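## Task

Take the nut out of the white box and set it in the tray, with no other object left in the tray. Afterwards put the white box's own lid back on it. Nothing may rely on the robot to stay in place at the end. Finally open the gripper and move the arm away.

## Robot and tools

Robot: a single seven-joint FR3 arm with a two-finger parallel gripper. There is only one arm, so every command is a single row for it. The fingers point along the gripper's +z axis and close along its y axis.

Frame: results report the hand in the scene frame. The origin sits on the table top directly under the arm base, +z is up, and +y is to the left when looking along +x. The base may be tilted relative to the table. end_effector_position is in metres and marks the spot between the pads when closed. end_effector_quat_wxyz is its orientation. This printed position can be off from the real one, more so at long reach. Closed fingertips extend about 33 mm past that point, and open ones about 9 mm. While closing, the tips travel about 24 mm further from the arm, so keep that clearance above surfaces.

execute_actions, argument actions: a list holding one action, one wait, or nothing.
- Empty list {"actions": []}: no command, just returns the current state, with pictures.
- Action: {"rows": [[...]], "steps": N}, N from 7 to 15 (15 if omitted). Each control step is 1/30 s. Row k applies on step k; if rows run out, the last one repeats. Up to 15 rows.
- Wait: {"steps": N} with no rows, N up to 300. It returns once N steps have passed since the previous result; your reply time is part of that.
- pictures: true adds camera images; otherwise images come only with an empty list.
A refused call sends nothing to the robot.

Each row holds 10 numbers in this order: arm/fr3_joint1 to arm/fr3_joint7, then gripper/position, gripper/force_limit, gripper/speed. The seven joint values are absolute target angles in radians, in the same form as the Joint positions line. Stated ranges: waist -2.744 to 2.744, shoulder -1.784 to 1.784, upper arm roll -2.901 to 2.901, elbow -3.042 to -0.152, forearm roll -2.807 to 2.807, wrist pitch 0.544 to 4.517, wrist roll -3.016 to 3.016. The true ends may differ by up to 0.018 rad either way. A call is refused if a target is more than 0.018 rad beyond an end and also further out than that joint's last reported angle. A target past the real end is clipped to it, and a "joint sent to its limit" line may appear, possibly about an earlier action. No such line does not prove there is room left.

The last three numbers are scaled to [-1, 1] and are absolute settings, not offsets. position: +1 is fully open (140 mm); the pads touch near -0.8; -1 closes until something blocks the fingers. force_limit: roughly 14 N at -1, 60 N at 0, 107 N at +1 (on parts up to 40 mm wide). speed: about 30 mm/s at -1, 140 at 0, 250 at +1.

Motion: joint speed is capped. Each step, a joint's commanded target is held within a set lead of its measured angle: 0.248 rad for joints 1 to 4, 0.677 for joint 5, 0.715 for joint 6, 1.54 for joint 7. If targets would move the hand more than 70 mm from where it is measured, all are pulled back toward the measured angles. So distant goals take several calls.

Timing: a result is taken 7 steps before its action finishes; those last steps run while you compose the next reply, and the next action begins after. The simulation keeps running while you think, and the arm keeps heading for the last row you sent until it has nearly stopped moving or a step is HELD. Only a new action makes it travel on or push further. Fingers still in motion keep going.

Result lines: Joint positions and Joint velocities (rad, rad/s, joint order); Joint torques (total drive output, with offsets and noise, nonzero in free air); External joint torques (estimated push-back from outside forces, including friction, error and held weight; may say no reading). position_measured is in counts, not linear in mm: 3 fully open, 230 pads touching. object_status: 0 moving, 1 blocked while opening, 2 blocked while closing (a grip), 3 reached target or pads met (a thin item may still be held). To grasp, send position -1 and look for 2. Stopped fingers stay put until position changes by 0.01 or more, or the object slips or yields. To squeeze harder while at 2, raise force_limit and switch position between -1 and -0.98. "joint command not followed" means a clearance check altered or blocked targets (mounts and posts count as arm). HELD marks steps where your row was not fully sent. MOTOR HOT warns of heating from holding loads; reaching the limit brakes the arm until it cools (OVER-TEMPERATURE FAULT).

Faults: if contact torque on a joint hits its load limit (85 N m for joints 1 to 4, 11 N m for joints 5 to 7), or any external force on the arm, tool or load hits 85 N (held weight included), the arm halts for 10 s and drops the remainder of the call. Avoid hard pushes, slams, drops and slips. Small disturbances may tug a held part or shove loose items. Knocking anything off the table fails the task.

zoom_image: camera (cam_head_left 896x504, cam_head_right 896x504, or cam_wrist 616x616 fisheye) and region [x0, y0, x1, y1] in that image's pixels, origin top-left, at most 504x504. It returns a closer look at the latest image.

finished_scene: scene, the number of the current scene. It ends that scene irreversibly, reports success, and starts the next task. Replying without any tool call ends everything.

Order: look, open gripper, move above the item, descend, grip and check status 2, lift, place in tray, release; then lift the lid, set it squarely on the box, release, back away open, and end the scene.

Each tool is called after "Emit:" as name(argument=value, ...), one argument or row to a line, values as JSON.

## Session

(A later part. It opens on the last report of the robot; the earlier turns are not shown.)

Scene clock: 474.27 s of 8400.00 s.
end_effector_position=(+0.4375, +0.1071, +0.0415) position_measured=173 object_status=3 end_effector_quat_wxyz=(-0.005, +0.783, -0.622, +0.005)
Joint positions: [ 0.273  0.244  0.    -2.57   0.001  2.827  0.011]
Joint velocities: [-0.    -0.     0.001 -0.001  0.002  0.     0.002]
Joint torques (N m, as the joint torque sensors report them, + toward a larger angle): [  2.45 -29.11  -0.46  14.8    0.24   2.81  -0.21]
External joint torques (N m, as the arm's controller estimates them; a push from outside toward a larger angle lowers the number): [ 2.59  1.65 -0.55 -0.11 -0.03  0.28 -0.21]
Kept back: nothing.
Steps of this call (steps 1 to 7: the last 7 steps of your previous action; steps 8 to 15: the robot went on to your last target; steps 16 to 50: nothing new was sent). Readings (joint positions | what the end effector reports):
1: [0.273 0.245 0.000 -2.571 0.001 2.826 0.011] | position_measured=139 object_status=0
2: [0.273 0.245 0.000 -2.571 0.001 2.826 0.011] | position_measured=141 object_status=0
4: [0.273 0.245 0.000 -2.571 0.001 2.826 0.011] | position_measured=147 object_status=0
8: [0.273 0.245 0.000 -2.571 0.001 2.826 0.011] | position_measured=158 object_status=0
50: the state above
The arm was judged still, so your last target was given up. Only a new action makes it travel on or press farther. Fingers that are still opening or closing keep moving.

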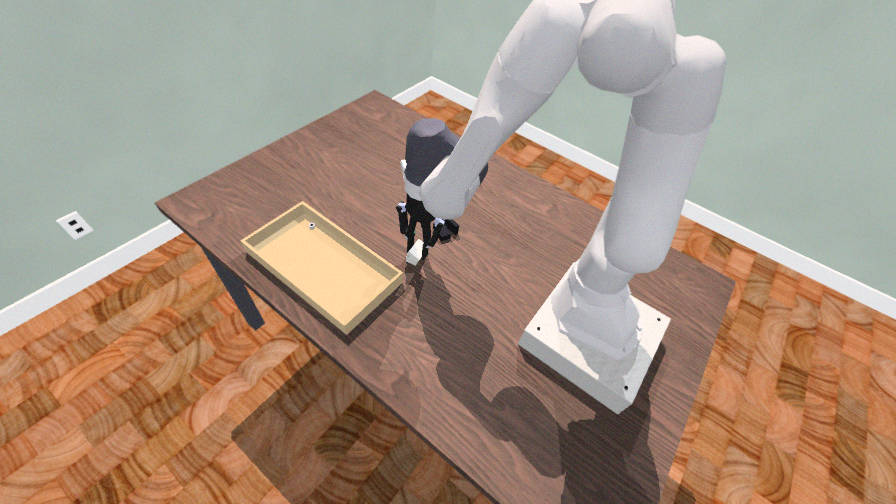

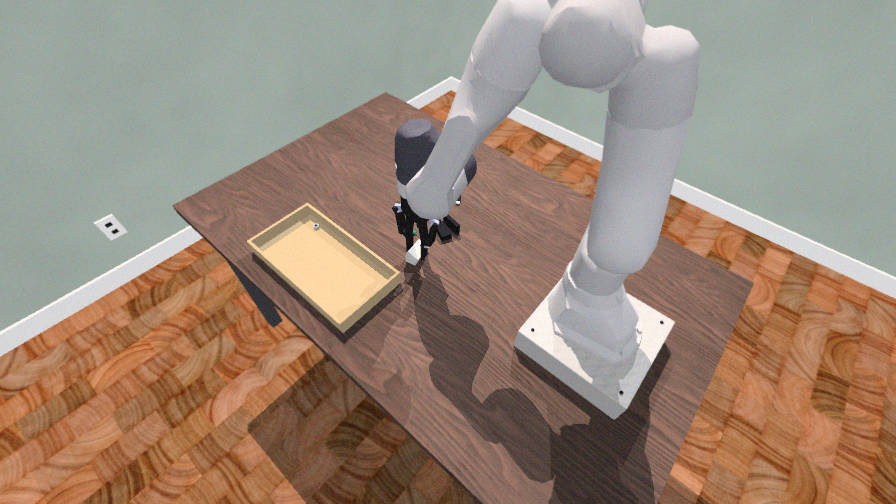

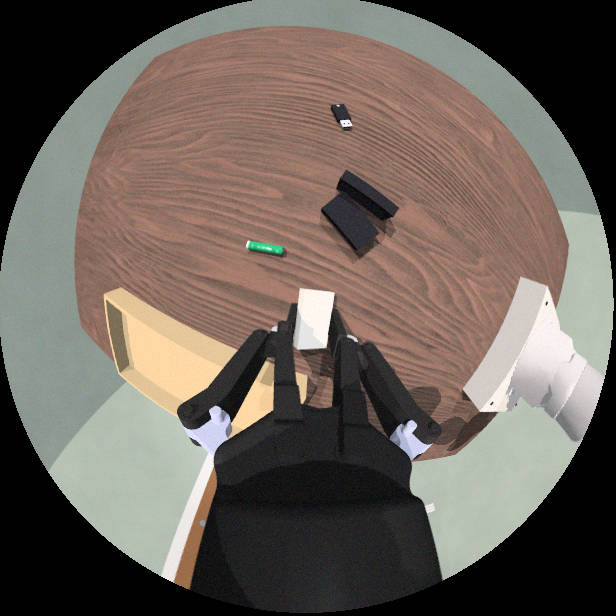

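Emit:
execute_actions(
  actions=[
    {"rows":[[0.275,0.244,0,-2.57,0,2.827,0.008,-0.6,0.2,-0.9]],"steps":15},
  ],
)

Emit:
execute_actions(
  actions=[
    {"steps":40},
  ],
)

Emit:
execute_actions(
  actions=[
    {"rows":[[0.275,0.244,0,-2.57,0,2.827,0.008,0.0,0.2,-0.7]],"steps":15},
  ],
)

Emit:
execute_actions(
  actions=[
    {"steps":40},
  ],
  pictures=true,
)

Emit:
zoom_image(
  camera="cam_head_left",
  region=[385,225,455,281],
)

Emit:
zoom_image(
  camera="cam_wrist",
  region=[270,270,360,360],
)

Scene clock: 474.97 s of 8400.00 s.
end_effector_position=(+0.4381, +0.1073, +0.0422) position_measured=180 object_status=0 end_effector_quat_wxyz=(-0.005, +0.783, -0.622, +0.006)
Joint positions: [ 0.273  0.242  0.    -2.57   0.001  2.827  0.011]
Joint velocities: [ 0.    -0.    -0.     0.    -0.     0.001 -0.002]
Joint torques (N m, as the joint torque sensors report them, + toward a larger angle): [  1.55 -29.39  -0.79  14.6    0.2    2.66  -0.31]
External joint torques (N m, as the arm's controller estimates them; a push from outside toward a larger angle lowers the number): [ 1.64  1.38 -0.94 -0.38 -0.06  0.13 -0.31]
Steps of this call (steps 1 to 13: nothing new was sent; steps 14 to 21: the first 8 steps of this action). Readings (joint positions | what the end effector reports):
14: [0.273 0.243 0.000 -2.570 0.001 2.827 0.011] | position_measured=173 object_status=0
15: [0.273 0.243 0.000 -2.570 0.001 2.827 0.011] | position_measured=175 object_status=0
17: [0.273 0.242 0.000 -2.570 0.001 2.827 0.011] | position_measured=179 object_status=0
21: the state above

Scene clock: 476.30 s of 8400.00 s.
end_effector_position=(+0.4381, +0.1073, +0.0422) position_measured=180 object_status=2 end_effector_quat_wxyz=(-0.005, +0.783, -0.622, +0.006)
Joint positions: [ 0.273  0.242  0.    -2.57   0.001  2.827  0.011]
Joint velocities: [ 0.    -0.001  0.     0.001 -0.    -0.001 -0.   ]
Joint torques (N m, as the joint torque sensors report them, + toward a larger angle): [  2.16 -28.97  -0.34  13.35   0.3    2.68  -0.16]
External joint torques (N m, as the arm's controller estimates them; a push from outside toward a larger angle lowers the number): [ 2.27  1.94 -0.46 -1.7   0.04  0.13 -0.16]
Kept back: nothing.
Steps of this call (steps 1 to 7: the last 7 steps of your previous action; steps 8 to 15: the robot went on to your last target; steps 16 to 40: nothing new was sent). Readings (joint positions | what the end effector reports):
1: [0.273 0.242 0.000 -2.570 0.001 2.827 0.011] | position_measured=180 object_status=0
2: [0.273 0.242 0.000 -2.570 0.001 2.827 0.011] | position_measured=180 object_status=2
4: [0.273 0.242 0.000 -2.570 0.001 2.827 0.011] | position_measured=180 object_status=2
8: [0.273 0.242 0.000 -2.570 0.001 2.827 0.011] | position_measured=180 object_status=2
40: the state above
The arm was judged still, so your last target was given up. Only a new action makes it travel on or press farther. Fingers that are still opening or closing keep moving.

Scene clock: 476.57 s of 8400.00 s.
end_effector_position=(+0.4380, +0.1073, +0.0421) position_measured=157 object_status=0 end_effector_quat_wxyz=(-0.005, +0.783, -0.622, +0.006)
Joint positions: [ 0.273  0.242  0.    -2.57   0.001  2.827  0.011]
Joint velocities: [-0.    -0.    -0.    -0.    -0.    -0.     0.002]
Joint torques (N m, as the joint torque sensors report them, + toward a larger angle): [  1.73 -29.61   0.29  14.12   0.21   2.74  -0.21]
External joint torques (N m, as the arm's controller estimates them; a push from outside toward a larger angle lowers the number): [ 1.85  1.23  0.18 -0.84 -0.05  0.2  -0.21]
Steps of this call (steps 1 to 8: the first 8 steps of this action). Readings (joint positions | what the end effector reports):
1: [0.273 0.242 0.000 -2.570 0.001 2.827 0.011] | position_measured=180 object_status=0
2: [0.273 0.242 0.000 -2.570 0.001 2.827 0.011] | position_measured=180 object_status=0
4: [0.273 0.242 0.000 -2.570 0.001 2.827 0.011] | position_measured=171 object_status=0
8: the state above

Scene clock: 477.90 s of 8400.00 s.
end_effector_position=(+0.4379, +0.1073, +0.0420) position_measured=129 object_status=3 end_effector_quat_wxyz=(-0.005, +0.783, -0.622, +0.006)
Joint positions: [ 0.273  0.243  0.    -2.57   0.001  2.827  0.011]
Joint velocities: [-0.     0.    -0.     0.001 -0.002  0.001 -0.001]
Joint torques (N m, as the joint torque sensors report them, + toward a larger angle): [  1.88 -29.2   -0.56  13.97   0.23   2.69  -0.29]
External joint torques (N m, as the arm's controller estimates them; a push from outside toward a larger angle lowers the number): [ 1.98  1.5  -0.7  -0.97 -0.03  0.16 -0.29]
Kept back: nothing.
Steps of this call (steps 1 to 7: the last 7 steps of your previous action; steps 8 to 15: the robot went on to your last target; steps 16 to 40: nothing new was sent). Readings (joint positions | what the end effector reports):
1: [0.273 0.242 0.000 -2.570 0.001 2.827 0.011] | position_measured=154 object_status=0
2: [0.273 0.242 0.000 -2.570 0.001 2.827 0.011] | position_measured=150 object_status=0
4: [0.273 0.242 0.000 -2.570 0.001 2.827 0.011] | position_measured=143 object_status=0
8: [0.273 0.242 0.000 -2.570 0.001 2.827 0.011] | position_measured=130 object_status=0
40: the state above
The arm was judged still, so your last target was given up. Only a new action makes it travel on or press farther. Fingers that are still opening or closing keep moving.

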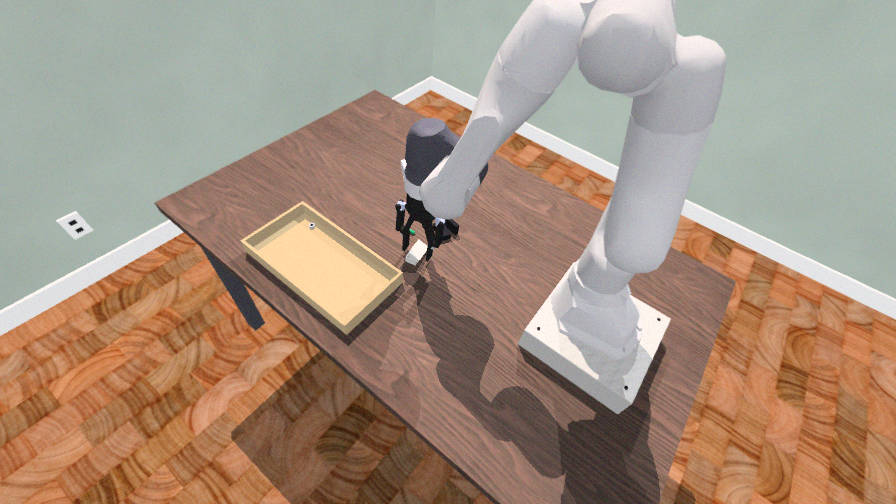

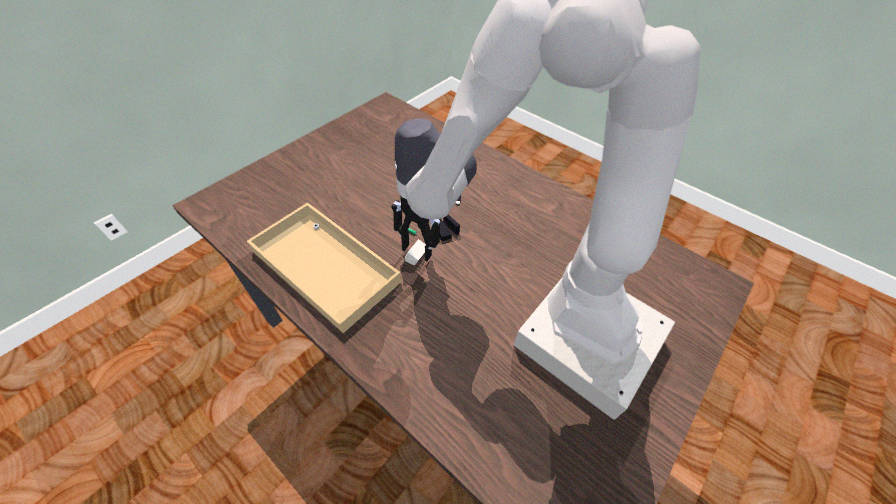

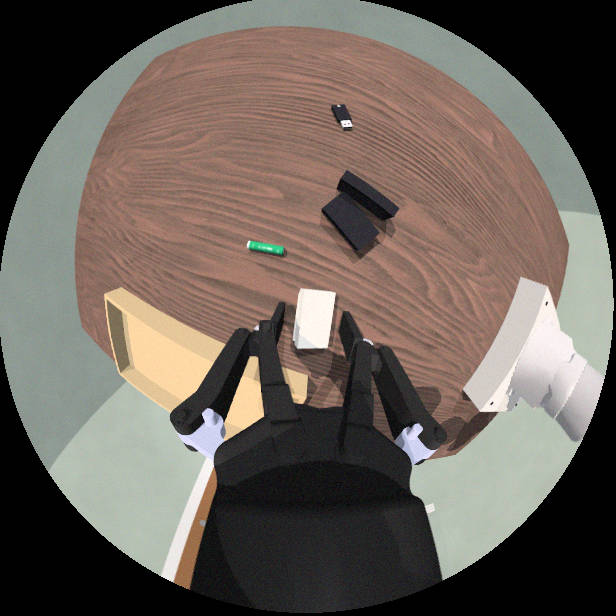

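Region (385, 225, 455, 281) of cam_head_left's 896x504 image, scaled by 7.200, with more detail than that image has; it fills the top 403 rows of this view, and the rest is white.

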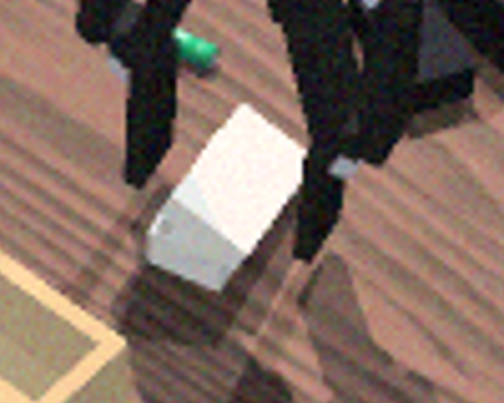

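Region (270, 270, 360, 360) of cam_wrist's 616x616 image, scaled by 5.600, with more detail than that image has.

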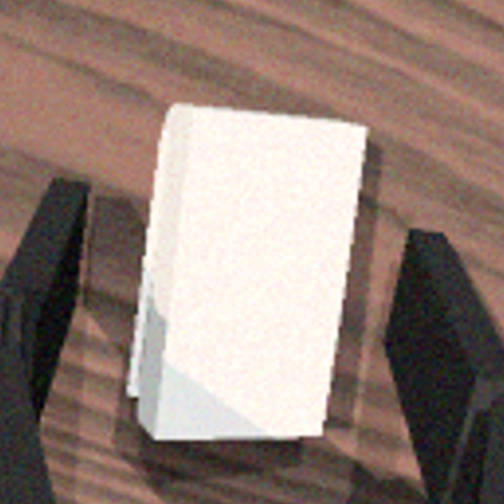

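Emit:
execute_actions(
  actions=[
    {"rows":[[0.275,0.248,0,-2.563,0,2.826,0.008,0,0,-0.7],[0.275,0.253,0,-2.557,0,2.825,0.008,0,0,-0.7],[0.275,0.257,0,-2.552,0,2.824,0.008,0,0,-0.7],[0.275,0.26,0,-2.548,0,2.823,0.008,0,0,-0.7],[0.275,0.263,0,-2.545,0,2.823,0.008,0,0,-0.7],[0.275,0.265,0,-2.542,0,2.822,0.008,0,0,-0.7],[0.275,0.267,0,-2.54,0,2.822,0.008,0,0,-0.7],[0.275,0.269,0,-2.538,0,2.822,0.008,0,0,-0.7]],"steps":15},
  ],
)

Emit:
execute_actions(
  actions=[
    {"steps":30},
  ],
  pictures=true,
)

Emit:
zoom_image(
  camera="cam_head_left",
  region=[385,225,455,281],
)

Emit:
zoom_image(
  camera="cam_wrist",
  region=[270,270,360,360],
)

Scene clock: 478.70 s of 8400.00 s.
end_effector_position=(+0.4457, +0.1092, +0.0400) position_measured=129 object_status=3 end_effector_quat_wxyz=(-0.006, +0.783, -0.622, +0.007)
Joint positions: [ 0.273  0.262  0.    -2.546  0.001  2.826  0.011]
Joint velocities: [-0.     0.067 -0.     0.077  0.001 -0.004 -0.001]
Joint torques (N m, as the joint torque sensors report them, + toward a larger angle): [  1.92 -30.15  -0.88  14.51   0.26   2.21  -0.19]
External joint torques (N m, as the arm's controller estimates them; a push from outside toward a larger angle lowers the number): [ 2.04  1.64 -1.01 -0.15 -0.01 -0.28 -0.19]
Steps of this call (steps 1 to 16: nothing new was sent; steps 17 to 24: the first 8 steps of this action). Readings (joint positions | what the end effector reports):
17: [0.273 0.243 0.000 -2.569 0.001 2.827 0.011] | position_measured=129 object_status=3
18: [0.273 0.245 0.000 -2.566 0.001 2.827 0.011] | position_measured=129 object_status=3
20: [0.273 0.251 0.000 -2.559 0.001 2.826 0.011] | position_measured=129 object_status=3
24: the state above

Scene clock: 479.70 s of 8400.00 s.
end_effector_position=(+0.4472, +0.1095, +0.0393) position_measured=129 object_status=3 end_effector_quat_wxyz=(-0.006, +0.783, -0.622, +0.007)
Joint positions: [ 0.273  0.267  0.    -2.54   0.001  2.824  0.011]
Joint velocities: [-0.     0.001  0.001  0.    -0.001 -0.001 -0.   ]
Joint torques (N m, as the joint torque sensors report them, + toward a larger angle): [  2.25 -29.98  -0.38  15.2    0.25   2.33  -0.09]
External joint torques (N m, as the arm's controller estimates them; a push from outside toward a larger angle lowers the number): [ 2.33  1.61 -0.56  0.15 -0.01 -0.21 -0.08]
Kept back: nothing.
Steps of this call (steps 1 to 7: the last 7 steps of your previous action; steps 8 to 15: the robot went on to your last target; steps 16 to 30: nothing new was sent). Readings (joint positions | what the end effector reports):
1: [0.273 0.264 0.000 -2.544 0.001 2.825 0.011] | position_measured=129 object_status=3
2: [0.273 0.265 0.000 -2.542 0.001 2.825 0.011] | position_measured=129 object_status=3
4: [0.273 0.267 0.000 -2.541 0.001 2.825 0.011] | position_measured=129 object_status=3
8: [0.273 0.267 0.000 -2.540 0.001 2.825 0.011] | position_measured=129 object_status=3
30: the state above
The arm was judged still, so your last target was given up. Only a new action makes it travel on or press farther. Fingers that are still opening or closing keep moving.

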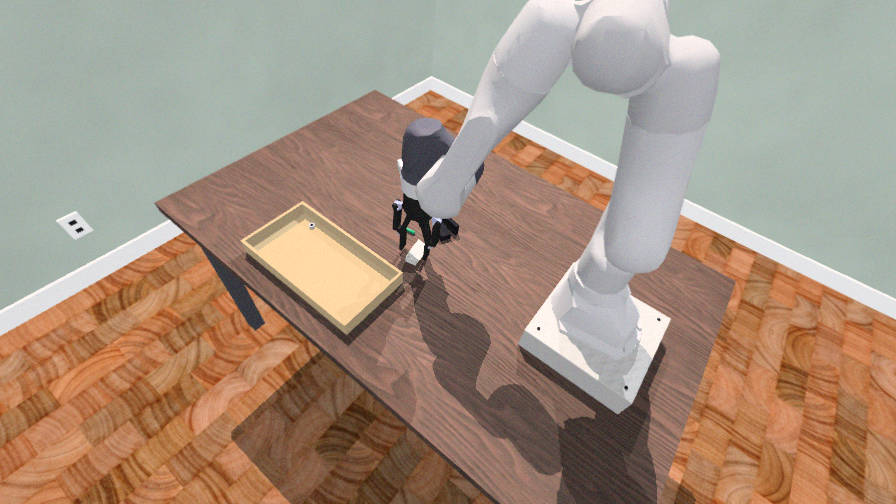

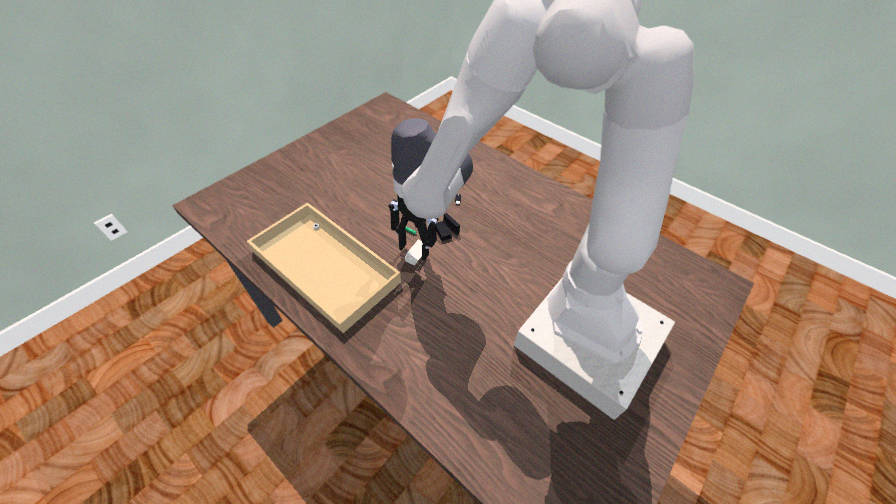

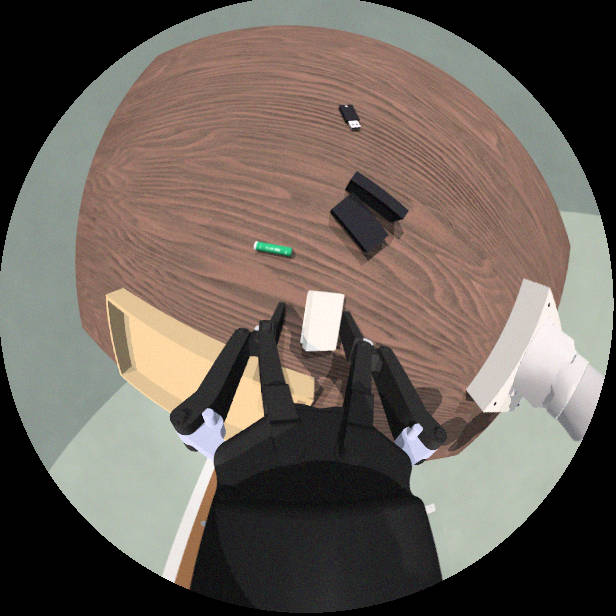

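Region (385, 225, 455, 281) of cam_head_left's 896x504 image, scaled by 7.200, with more detail than that image has; it fills the top 403 rows of this view, and the rest is white.

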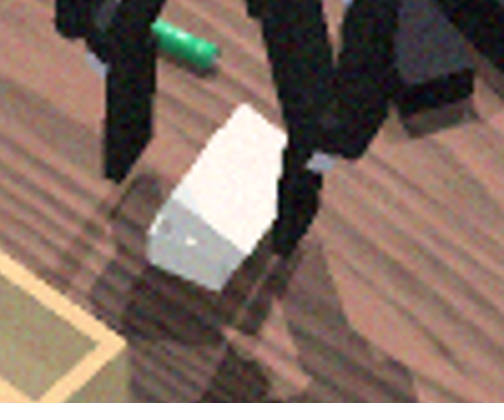

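Region (270, 270, 360, 360) of cam_wrist's 616x616 image, scaled by 5.600, with more detail than that image has.

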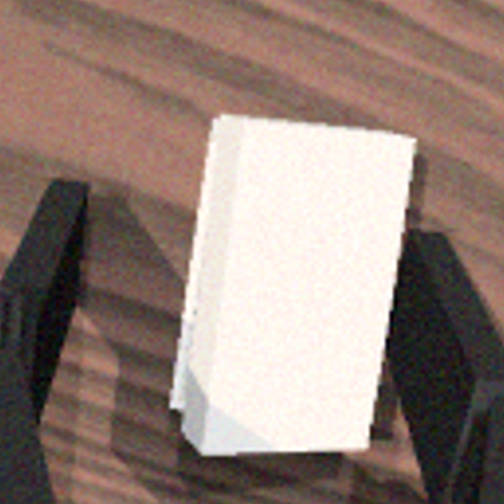

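Just touching. Push 3 mm more, slowly.

Emit:
execute_actions(
  actions=[
    {"rows":[[0.275,0.27,0,-2.537,0,2.822,0.008,0,0,-0.7],[0.275,0.271,0,-2.536,0,2.822,0.008,0,0,-0.7],[0.275,0.272,0,-2.535,0,2.822,0.008,0,0,-0.7],[0.275,0.273,0,-2.534,0,2.822,0.008,0,0,-0.7],[0.275,0.274,0,-2.533,0,2.822,0.008,0,0,-0.7],[0.275,0.275,0,-2.532,0,2.822,0.008,0,0,-0.7],[0.275,0.276,0,-2.531,0,2.822,0.008,0,0,-0.7],[0.275,0.277,0,-2.53,0,2.822,0.008,0,0,-0.7],[0.275,0.278,0,-2.529,0,2.822,0.008,0,0,-0.7]],"steps":15},
  ],
)

Emit:
execute_actions(
  actions=[
    {"steps":30},
  ],
  pictures=true,
)

Emit:
zoom_image(
  camera="cam_head_left",
  region=[385,225,455,281],
)

Emit:
zoom_image(
  camera="cam_wrist",
  region=[270,270,360,360],
)

Scene clock: 480.37 s of 8400.00 s.
end_effector_position=(+0.4487, +0.1099, +0.0383) position_measured=129 object_status=3 end_effector_quat_wxyz=(-0.006, +0.783, -0.622, +0.007)
Joint positions: [ 0.273  0.273  0.    -2.534  0.001  2.824  0.011]
Joint velocities: [-0.     0.031  0.     0.028  0.    -0.    -0.001]
Joint torques (N m, as the joint torque sensors report them, + toward a larger angle): [  1.68 -30.89  -0.33  15.6    0.25   2.21  -0.26]
External joint torques (N m, as the arm's controller estimates them; a push from outside toward a larger angle lowers the number): [ 1.75  0.96 -0.52  0.73 -0.01 -0.32 -0.26]
Steps of this call (steps 1 to 12: nothing new was sent; steps 13 to 20: the first 8 steps of this action). Readings (joint positions | what the end effector reports):
13: [0.273 0.268 0.000 -2.540 0.001 2.824 0.011] | position_measured=129 object_status=3
14: [0.273 0.268 0.000 -2.539 0.001 2.824 0.011] | position_measured=129 object_status=3
16: [0.273 0.269 0.000 -2.538 0.001 2.824 0.011] | position_measured=129 object_status=3
20: the state above

Scene clock: 481.37 s of 8400.00 s.
end_effector_position=(+0.4496, +0.1101, +0.0378) position_measured=129 object_status=3 end_effector_quat_wxyz=(-0.006, +0.783, -0.622, +0.007)
Joint positions: [ 0.273  0.276  0.    -2.531  0.001  2.824  0.011]
Joint velocities: [-0.001  0.001 -0.001  0.001 -0.001 -0.001 -0.001]
Joint torques (N m, as the joint torque sensors report them, + toward a larger angle): [  1.89 -30.67   0.04  14.65   0.2    2.3   -0.33]
External joint torques (N m, as the arm's controller estimates them; a push from outside toward a larger angle lowers the number): [ 2.09  1.19 -0.03 -0.39 -0.07 -0.24 -0.33]
Kept back: nothing.
Steps of this call (steps 1 to 7: the last 7 steps of your previous action; steps 8 to 15: the robot went on to your last target; steps 16 to 30: nothing new was sent). Readings (joint positions | what the end effector reports):
1: [0.273 0.274 0.000 -2.533 0.001 2.824 0.011] | position_measured=129 object_status=3
2: [0.273 0.275 0.000 -2.532 0.001 2.824 0.011] | position_measured=129 object_status=3
4: [0.273 0.276 0.000 -2.532 0.001 2.824 0.011] | position_measured=129 object_status=3
8: [0.273 0.276 0.000 -2.531 0.001 2.824 0.011] | position_measured=129 object_status=3
30: the state above
The arm was judged still, so your last target was given up. Only a new action makes it travel on or press farther. Fingers that are still opening or closing keep moving.

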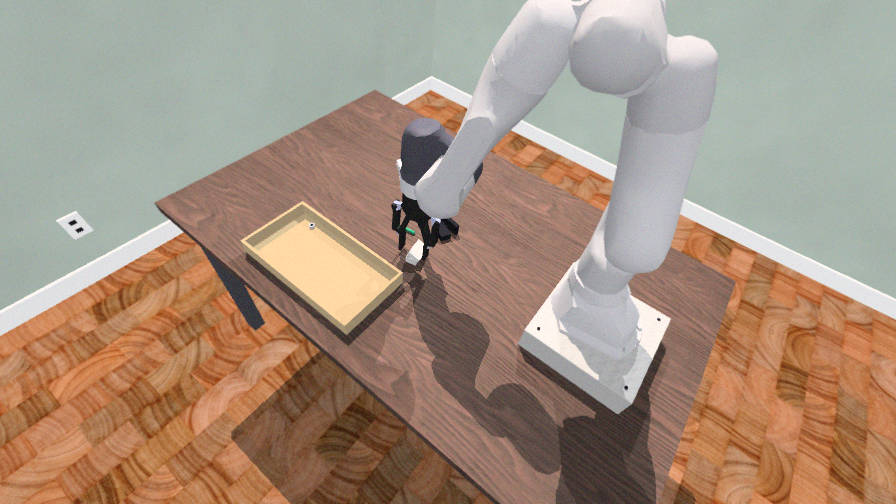

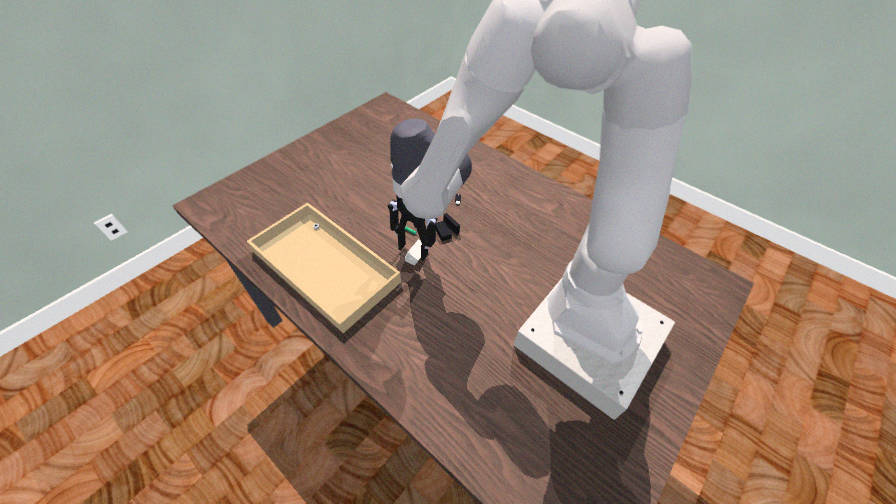

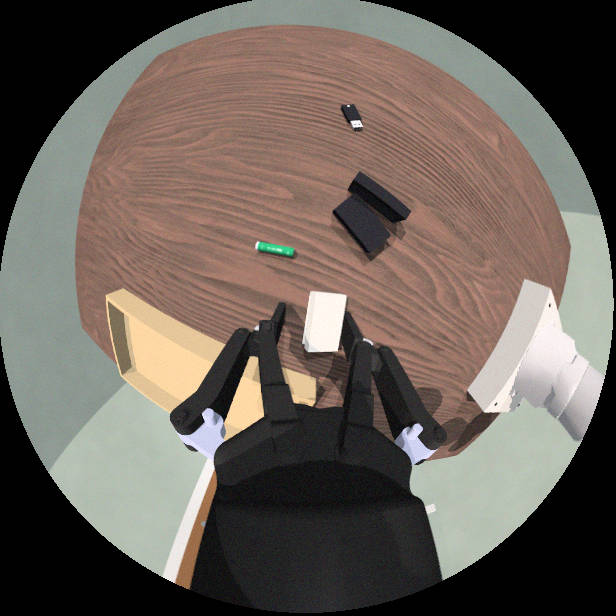

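Region (385, 225, 455, 281) of cam_head_left's 896x504 image, scaled by 7.200, with more detail than that image has; it fills the top 403 rows of this view, and the rest is white.

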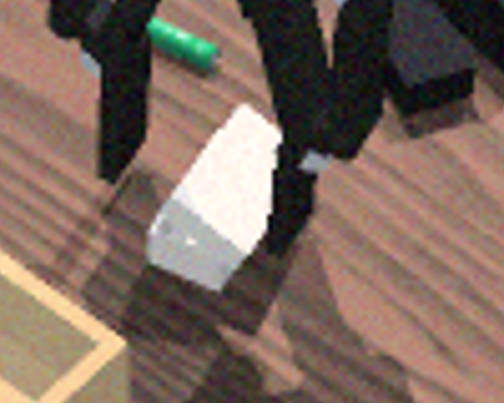

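Region (270, 270, 360, 360) of cam_wrist's 616x616 image, scaled by 5.600, with more detail than that image has.

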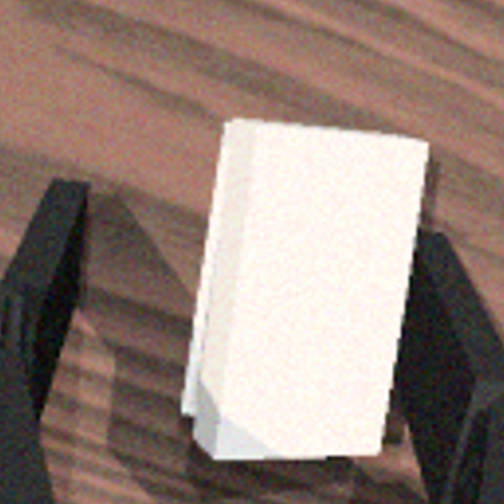

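Not yet moved; 4 mm more.

Emit:
execute_actions(
  actions=[
    {"rows":[[0.275,0.279,0,-2.528,0,2.822,0.008,0,0,-0.7],[0.275,0.28,0,-2.527,0,2.822,0.008,0,0,-0.7],[0.275,0.281,0,-2.526,0,2.822,0.008,0,0,-0.7],[0.275,0.282,0,-2.525,0,2.822,0.008,0,0,-0.7],[0.275,0.283,0,-2.524,0,2.822,0.008,0,0,-0.7],[0.275,0.284,0,-2.523,0,2.822,0.008,0,0,-0.7],[0.275,0.285,0,-2.521,0,2.822,0.008,0,0,-0.7],[0.275,0.286,0,-2.52,0,2.822,0.008,0,0,-0.7],[0.275,0.287,0,-2.519,0,2.822,0.008,0,0,-0.7],[0.275,0.288,0,-2.517,0,2.822,0.008,0,0,-0.7]],"steps":15},
  ],
)

Emit:
execute_actions(
  actions=[
    {"steps":30},
  ],
  pictures=true,
)

Emit:
zoom_image(
  camera="cam_head_left",
  region=[385,225,455,281],
)

Emit:
zoom_image(
  camera="cam_wrist",
  region=[270,270,360,360],
)

Scene clock: 482.17 s of 8400.00 s.
end_effector_position=(+0.4514, +0.1105, +0.0369) position_measured=129 object_status=3 end_effector_quat_wxyz=(-0.006, +0.783, -0.622, +0.007)
Joint positions: [ 0.273  0.282  0.    -2.525  0.001  2.824  0.011]
Joint velocities: [-0.     0.029 -0.001  0.036 -0.001  0.     0.002]
Joint torques (N m, as the joint torque sensors report them, + toward a larger angle): [  2.27 -30.52   0.03  15.55   0.24   2.24  -0.15]
External joint torques (N m, as the arm's controller estimates them; a push from outside toward a larger angle lowers the number): [ 2.32  1.79 -0.19  0.61 -0.02 -0.31 -0.15]
Steps of this call (steps 1 to 16: nothing new was sent; steps 17 to 24: the first 8 steps of this action). Readings (joint positions | what the end effector reports):
17: [0.273 0.277 0.000 -2.531 0.001 2.824 0.011] | position_measured=129 object_status=3
18: [0.273 0.277 0.000 -2.530 0.001 2.824 0.011] | position_measured=129 object_status=3
20: [0.273 0.278 0.000 -2.529 0.001 2.824 0.011] | position_measured=129 object_status=3
24: the state above

Scene clock: 483.17 s of 8400.00 s.
end_effector_position=(+0.4535, +0.1111, +0.0367) position_measured=129 object_status=3 end_effector_quat_wxyz=(-0.007, +0.783, -0.622, +0.007)
Joint positions: [ 0.273  0.286  0.    -2.519  0.001  2.824  0.011]
Joint velocities: [-0.002 -0.     0.    -0.     0.     0.    -0.001]
Joint torques (N m, as the joint torque sensors report them, + toward a larger angle): [  1.5  -30.98  -0.23  14.94   0.16   2.39  -0.29]
External joint torques (N m, as the arm's controller estimates them; a push from outside toward a larger angle lowers the number): [ 1.69  1.28 -0.32 -0.11 -0.12 -0.15 -0.29]
Kept back: nothing.
Steps of this call (steps 1 to 7: the last 7 steps of your previous action; steps 8 to 15: the robot went on to your last target; steps 16 to 30: nothing new was sent). Readings (joint positions | what the end effector reports):
1: [0.273 0.283 0.000 -2.524 0.001 2.824 0.011] | position_measured=129 object_status=3
2: [0.273 0.284 0.000 -2.522 0.001 2.824 0.011] | position_measured=129 object_status=3
4: [0.273 0.286 0.000 -2.520 0.001 2.824 0.011] | position_measured=129 object_status=3
8: [0.273 0.286 0.000 -2.519 0.001 2.824 0.011] | position_measured=129 object_status=3
30: the state above
The arm was judged still, so your last target was given up. Only a new action makes it travel on or press farther. Fingers that are still opening or closing keep moving.

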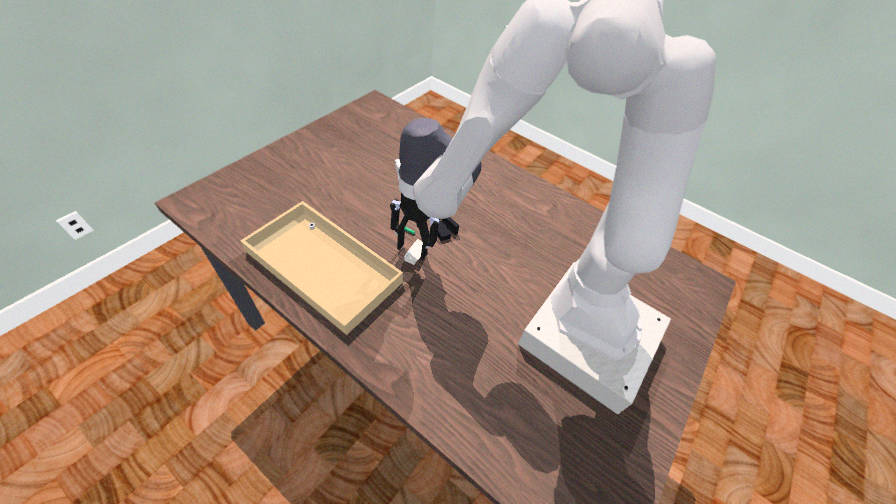

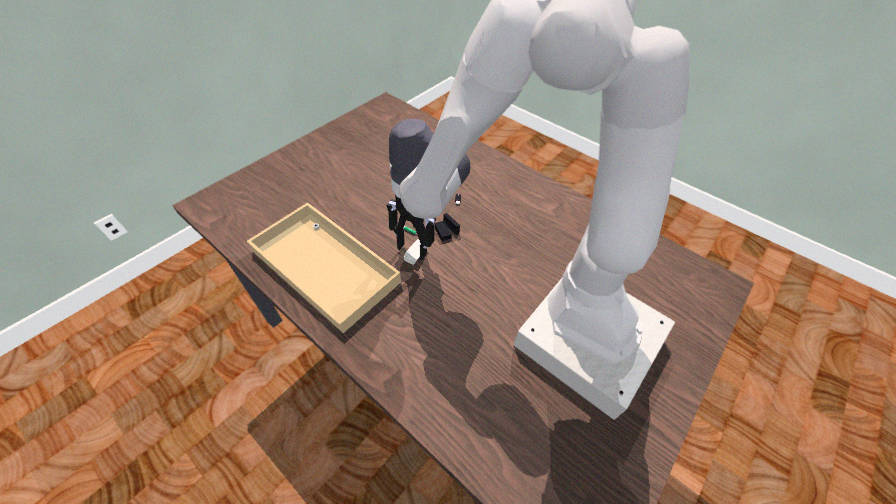

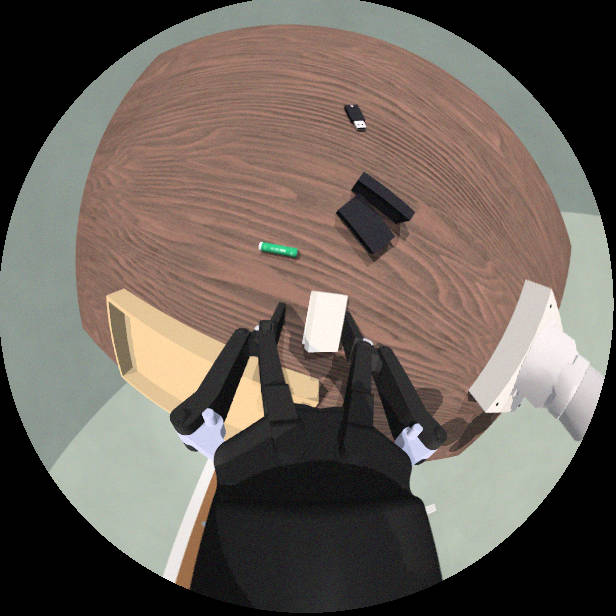

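Region (385, 225, 455, 281) of cam_head_left's 896x504 image, scaled by 7.200, with more detail than that image has; it fills the top 403 rows of this view, and the rest is white.

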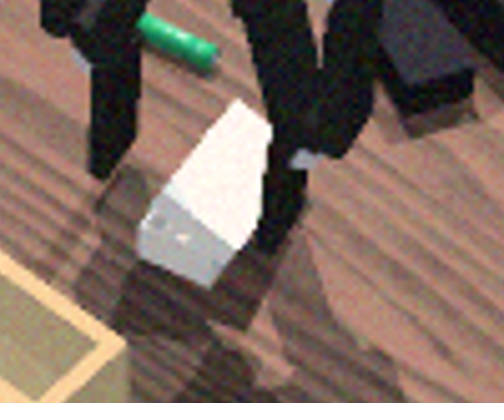

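Region (270, 270, 360, 360) of cam_wrist's 616x616 image, scaled by 5.600, with more detail than that image has.

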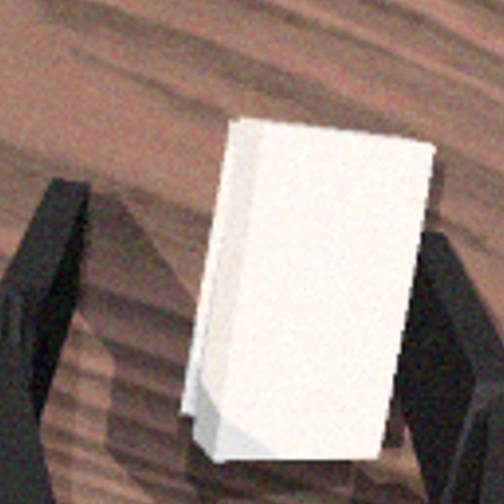

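Emit:
execute_actions(
  actions=[
    {"rows":[[0.275,0.283,0,-2.524,0,2.82,0.008,0.15,0,-0.3],[0.275,0.28,0,-2.528,0,2.82,0.008,0.15,0,-0.3],[0.275,0.277,0,-2.532,0,2.82,0.008,0.15,0,-0.3],[0.275,0.274,0,-2.535,0,2.815,0.008,0.15,0,-0.3],[0.275,0.26,0,-2.535,0,2.8,0.008,0.15,0,-0.3],[0.275,0.24,0,-2.535,0,2.78,0.008,0.15,0,-0.3],[0.275,0.22,0,-2.535,0,2.76,0.008,0.15,0,-0.3],[0.275,0.2,0,-2.535,0,2.74,0.008,0.15,0,-0.3],[0.275,0.17,0,-2.535,0,2.71,0.008,0.15,0,-0.3]],"steps":15},
  ],
)

Emit:
execute_actions(
  actions=[
    {"steps":20},
  ],
)

Emit:
execute_actions(
  actions=[
    {"rows":[[0.275,0.17,0,-2.531,0,2.703,0.008,-0.9,0,0.3]],"steps":15},
  ],
)

Emit:
execute_actions(
  actions=[
    {"steps":30},
  ],
)

Emit:
execute_actions(
  actions=[
    {"rows":[[0.275,0.19,0,-2.531,0,2.735,0.008,-0.9,0,0.3],[0.275,0.198,0,-2.531,0,2.739,0.008,-0.9,0,0.3],[0.275,0.206,0,-2.531,0,2.739,0.008,-0.9,0,0.3]],"steps":15},
  ],
)

Emit:
execute_actions(
  actions=[
    {"steps":30},
  ],
  pictures=true,
)

Emit:
zoom_image(
  camera="cam_head_left",
  region=[385,215,455,281],
)

Scene clock: 486.77 s of 8400.00 s.
end_effector_position=(+0.4489, +0.1100, +0.0489) position_measured=110 object_status=0 end_effector_quat_wxyz=(-0.005, +0.783, -0.622, +0.006)
Joint positions: [ 0.273  0.243  0.    -2.535  0.001  2.792  0.011]
Joint velocities: [ 0.001 -0.486  0.001 -0.019 -0.    -0.325  0.002]
Joint torques (N m, as the joint torque sensors report them, + toward a larger angle): [  1.35 -33.34  -0.66  15.19   0.24   2.89  -0.23]
External joint torques (N m, as the arm's controller estimates them; a push from outside toward a larger angle lowers the number): [ 1.35 -0.47 -0.91 -2.92 -0.05 -0.2  -0.23]
Steps of this call (steps 1 to 90: nothing new was sent; then 0.33 s passed at rest; steps 91 to 98: the first 8 steps of this action). Readings (joint positions | what the end effector reports):
91: [0.273 0.286 0.000 -2.519 0.001 2.824 0.011] | position_measured=129 object_status=0
92: [0.273 0.285 0.000 -2.521 0.001 2.824 0.011] | position_measured=124 object_status=0
94: [0.273 0.281 0.000 -2.526 0.001 2.823 0.011] | position_measured=113 object_status=0
98: the state above

Scene clock: 487.43 s of 8400.00 s.
end_effector_position=(+0.4504, +0.1104, +0.0759) position_measured=110 object_status=3 end_effector_quat_wxyz=(-0.003, +0.783, -0.622, +0.004)
Joint positions: [ 0.273  0.171  0.    -2.533  0.001  2.714  0.011]
Joint velocities: [ 0.001 -0.    -0.001 -0.    -0.    -0.01  -0.   ]
Joint torques (N m, as the joint torque sensors report them, + toward a larger angle): [  1.81 -30.24  -0.73  14.25   0.31   2.27  -0.23]
External joint torques (N m, as the arm's controller estimates them; a push from outside toward a larger angle lowers the number): [ 1.89  0.13 -0.81 -2.61 -0.03 -0.27 -0.23]
Kept back: nothing.
Steps of this call (steps 1 to 7: the last 7 steps of your previous action; steps 8 to 20: the robot went on to your last target). Readings (joint positions | what the end effector reports):
1: [0.273 0.225 0.000 -2.536 0.001 2.779 0.011] | position_measured=110 object_status=0
2: [0.273 0.205 0.000 -2.536 0.001 2.767 0.011] | position_measured=110 object_status=0
4: [0.273 0.181 0.000 -2.533 0.001 2.751 0.011] | position_measured=110 object_status=3
8: [0.273 0.171 0.000 -2.533 0.001 2.731 0.011] | position_measured=110 object_status=3
20: the state above

Scene clock: 487.70 s of 8400.00 s.
end_effector_position=(+0.4484, +0.1099, +0.0753) position_measured=173 object_status=0 end_effector_quat_wxyz=(-0.001, +0.783, -0.622, +0.002)
Joint positions: [ 0.273  0.171  0.    -2.533  0.001  2.707  0.011]
Joint velocities: [-0.     0.001 -0.001 -0.001 -0.    -0.012  0.   ]
Joint torques (N m, as the joint torque sensors report them, + toward a larger angle): [  1.47 -30.94  -1.38  16.42   0.24   2.16  -0.3 ]
External joint torques (N m, as the arm's controller estimates them; a push from outside toward a larger angle lowers the number): [ 1.61 -0.72 -1.41 -0.33 -0.1  -0.33 -0.3 ]
Steps of this call (steps 1 to 8: the first 8 steps of this action). Readings (joint positions | what the end effector reports):
1: [0.273 0.171 0.000 -2.533 0.001 2.713 0.011] | position_measured=110 object_status=0
2: [0.273 0.171 0.000 -2.533 0.001 2.712 0.011] | position_measured=116 object_status=0
4: [0.273 0.171 0.000 -2.533 0.001 2.710 0.011] | position_measured=135 object_status=0
8: the state above

Scene clock: 488.70 s of 8400.00 s.
end_effector_position=(+0.4478, +0.1098, +0.0752) position_measured=233 object_status=3 end_effector_quat_wxyz=(-0.000, +0.783, -0.622, +0.002)
Joint positions: [ 0.273  0.171  0.    -2.533  0.001  2.705  0.011]
Joint velocities: [-0.     0.     0.    -0.001  0.001 -0.001 -0.   ]
Joint torques (N m, as the joint torque sensors report them, + toward a larger angle): [  1.46 -30.3   -0.42  16.05   0.35   2.23  -0.22]
External joint torques (N m, as the arm's controller estimates them; a push from outside toward a larger angle lowers the number): [ 1.59  0.   -0.47 -0.78  0.01 -0.27 -0.22]
Kept back: nothing.
Steps of this call (steps 1 to 7: the last 7 steps of your previous action; steps 8 to 15: the robot went on to your last target; steps 16 to 30: nothing new was sent). Readings (joint positions | what the end effector reports):
1: [0.273 0.171 0.000 -2.533 0.001 2.707 0.011] | position_measured=182 object_status=0
2: [0.273 0.171 0.000 -2.533 0.001 2.707 0.011] | position_measured=191 object_status=0
4: [0.273 0.171 0.000 -2.533 0.001 2.706 0.011] | position_measured=210 object_status=0
8: [0.273 0.171 0.000 -2.533 0.001 2.706 0.011] | position_measured=233 object_status=0
30: the state above
The arm was judged still, so your last target was given up. Only a new action makes it travel on or press farther. Fingers that are still opening or closing keep moving.

Scene clock: 488.97 s of 8400.00 s.
end_effector_position=(+0.4454, +0.1092, +0.0625) position_measured=233 object_status=3 end_effector_quat_wxyz=(+0.003, +0.783, -0.622, -0.000)
Joint positions: [ 0.273  0.204  0.    -2.531  0.001  2.729  0.011]
Joint velocities: [ 0.001  0.019  0.    -0.001 -0.002  0.04   0.001]
Joint torques (N m, as the joint torque sensors report them, + toward a larger angle): [  2.07 -30.53  -0.78  14.73   0.3    3.    -0.21]
External joint torques (N m, as the arm's controller estimates them; a push from outside toward a larger angle lowers the number): [ 2.1   1.1  -0.94 -2.   -0.02  0.45 -0.21]
Steps of this call (steps 1 to 8: the first 8 steps of this action). Readings (joint positions | what the end effector reports):
1: [0.273 0.173 0.000 -2.532 0.001 2.709 0.011] | position_measured=233 object_status=3
2: [0.273 0.179 0.000 -2.531 0.001 2.715 0.011] | position_measured=233 object_status=3
4: [0.273 0.192 0.000 -2.531 0.001 2.722 0.011] | position_measured=233 object_status=3
8: the state above

Scene clock: 489.97 s of 8400.00 s.
end_effector_position=(+0.4474, +0.1097, +0.0630) position_measured=233 object_status=3 end_effector_quat_wxyz=(+0.000, +0.783, -0.622, +0.002)
Joint positions: [ 0.273  0.205  0.    -2.531  0.001  2.736  0.011]
Joint velocities: [-0.001  0.001 -0.    -0.001 -0.001  0.001 -0.001]
Joint torques (N m, as the joint torque sensors report them, + toward a larger angle): [  1.18 -29.25  -0.32  14.81   0.23   2.97  -0.23]
External joint torques (N m, as the arm's controller estimates them; a push from outside toward a larger angle lowers the number): [ 1.31  1.43 -0.38 -1.32 -0.09  0.49 -0.23]
Kept back: nothing.
Steps of this call (steps 1 to 7: the last 7 steps of your previous action; steps 8 to 15: the robot went on to your last target; steps 16 to 30: nothing new was sent). Readings (joint positions | what the end effector reports):
1: [0.273 0.204 0.000 -2.531 0.001 2.731 0.011] | position_measured=233 object_status=3
2: [0.273 0.205 0.000 -2.531 0.001 2.732 0.011] | position_measured=233 object_status=3
4: [0.273 0.205 0.000 -2.531 0.001 2.733 0.011] | position_measured=233 object_status=3
8: [0.273 0.205 0.000 -2.531 0.001 2.735 0.011] | position_measured=233 object_status=3
30: the state above
The arm was judged still, so your last target was given up. Only a new action makes it travel on or press farther. Fingers that are still opening or closing keep moving.

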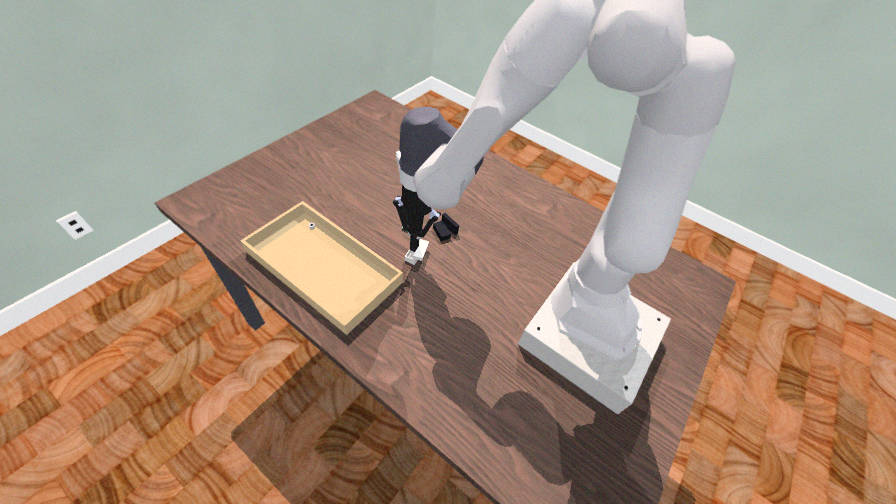

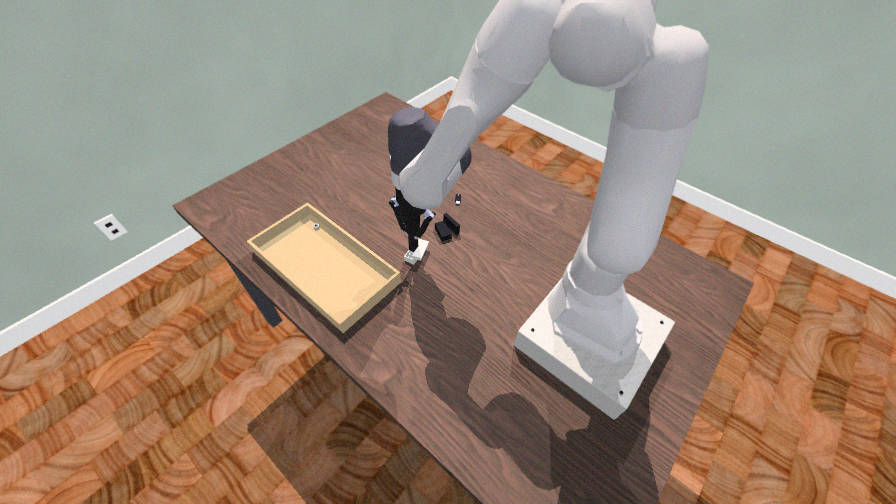

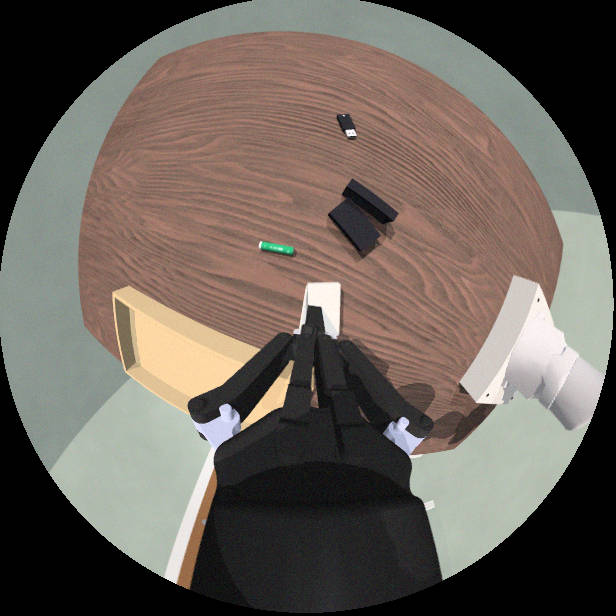

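Region (385, 215, 455, 281) of cam_head_left's 896x504 image, scaled by 7.200, with more detail than that image has; it fills the top 475 rows of this view, and the rest is white.

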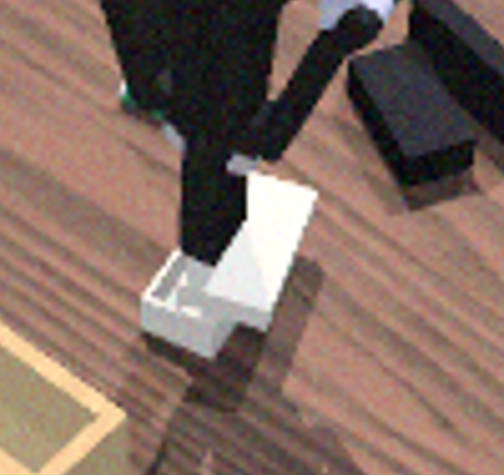

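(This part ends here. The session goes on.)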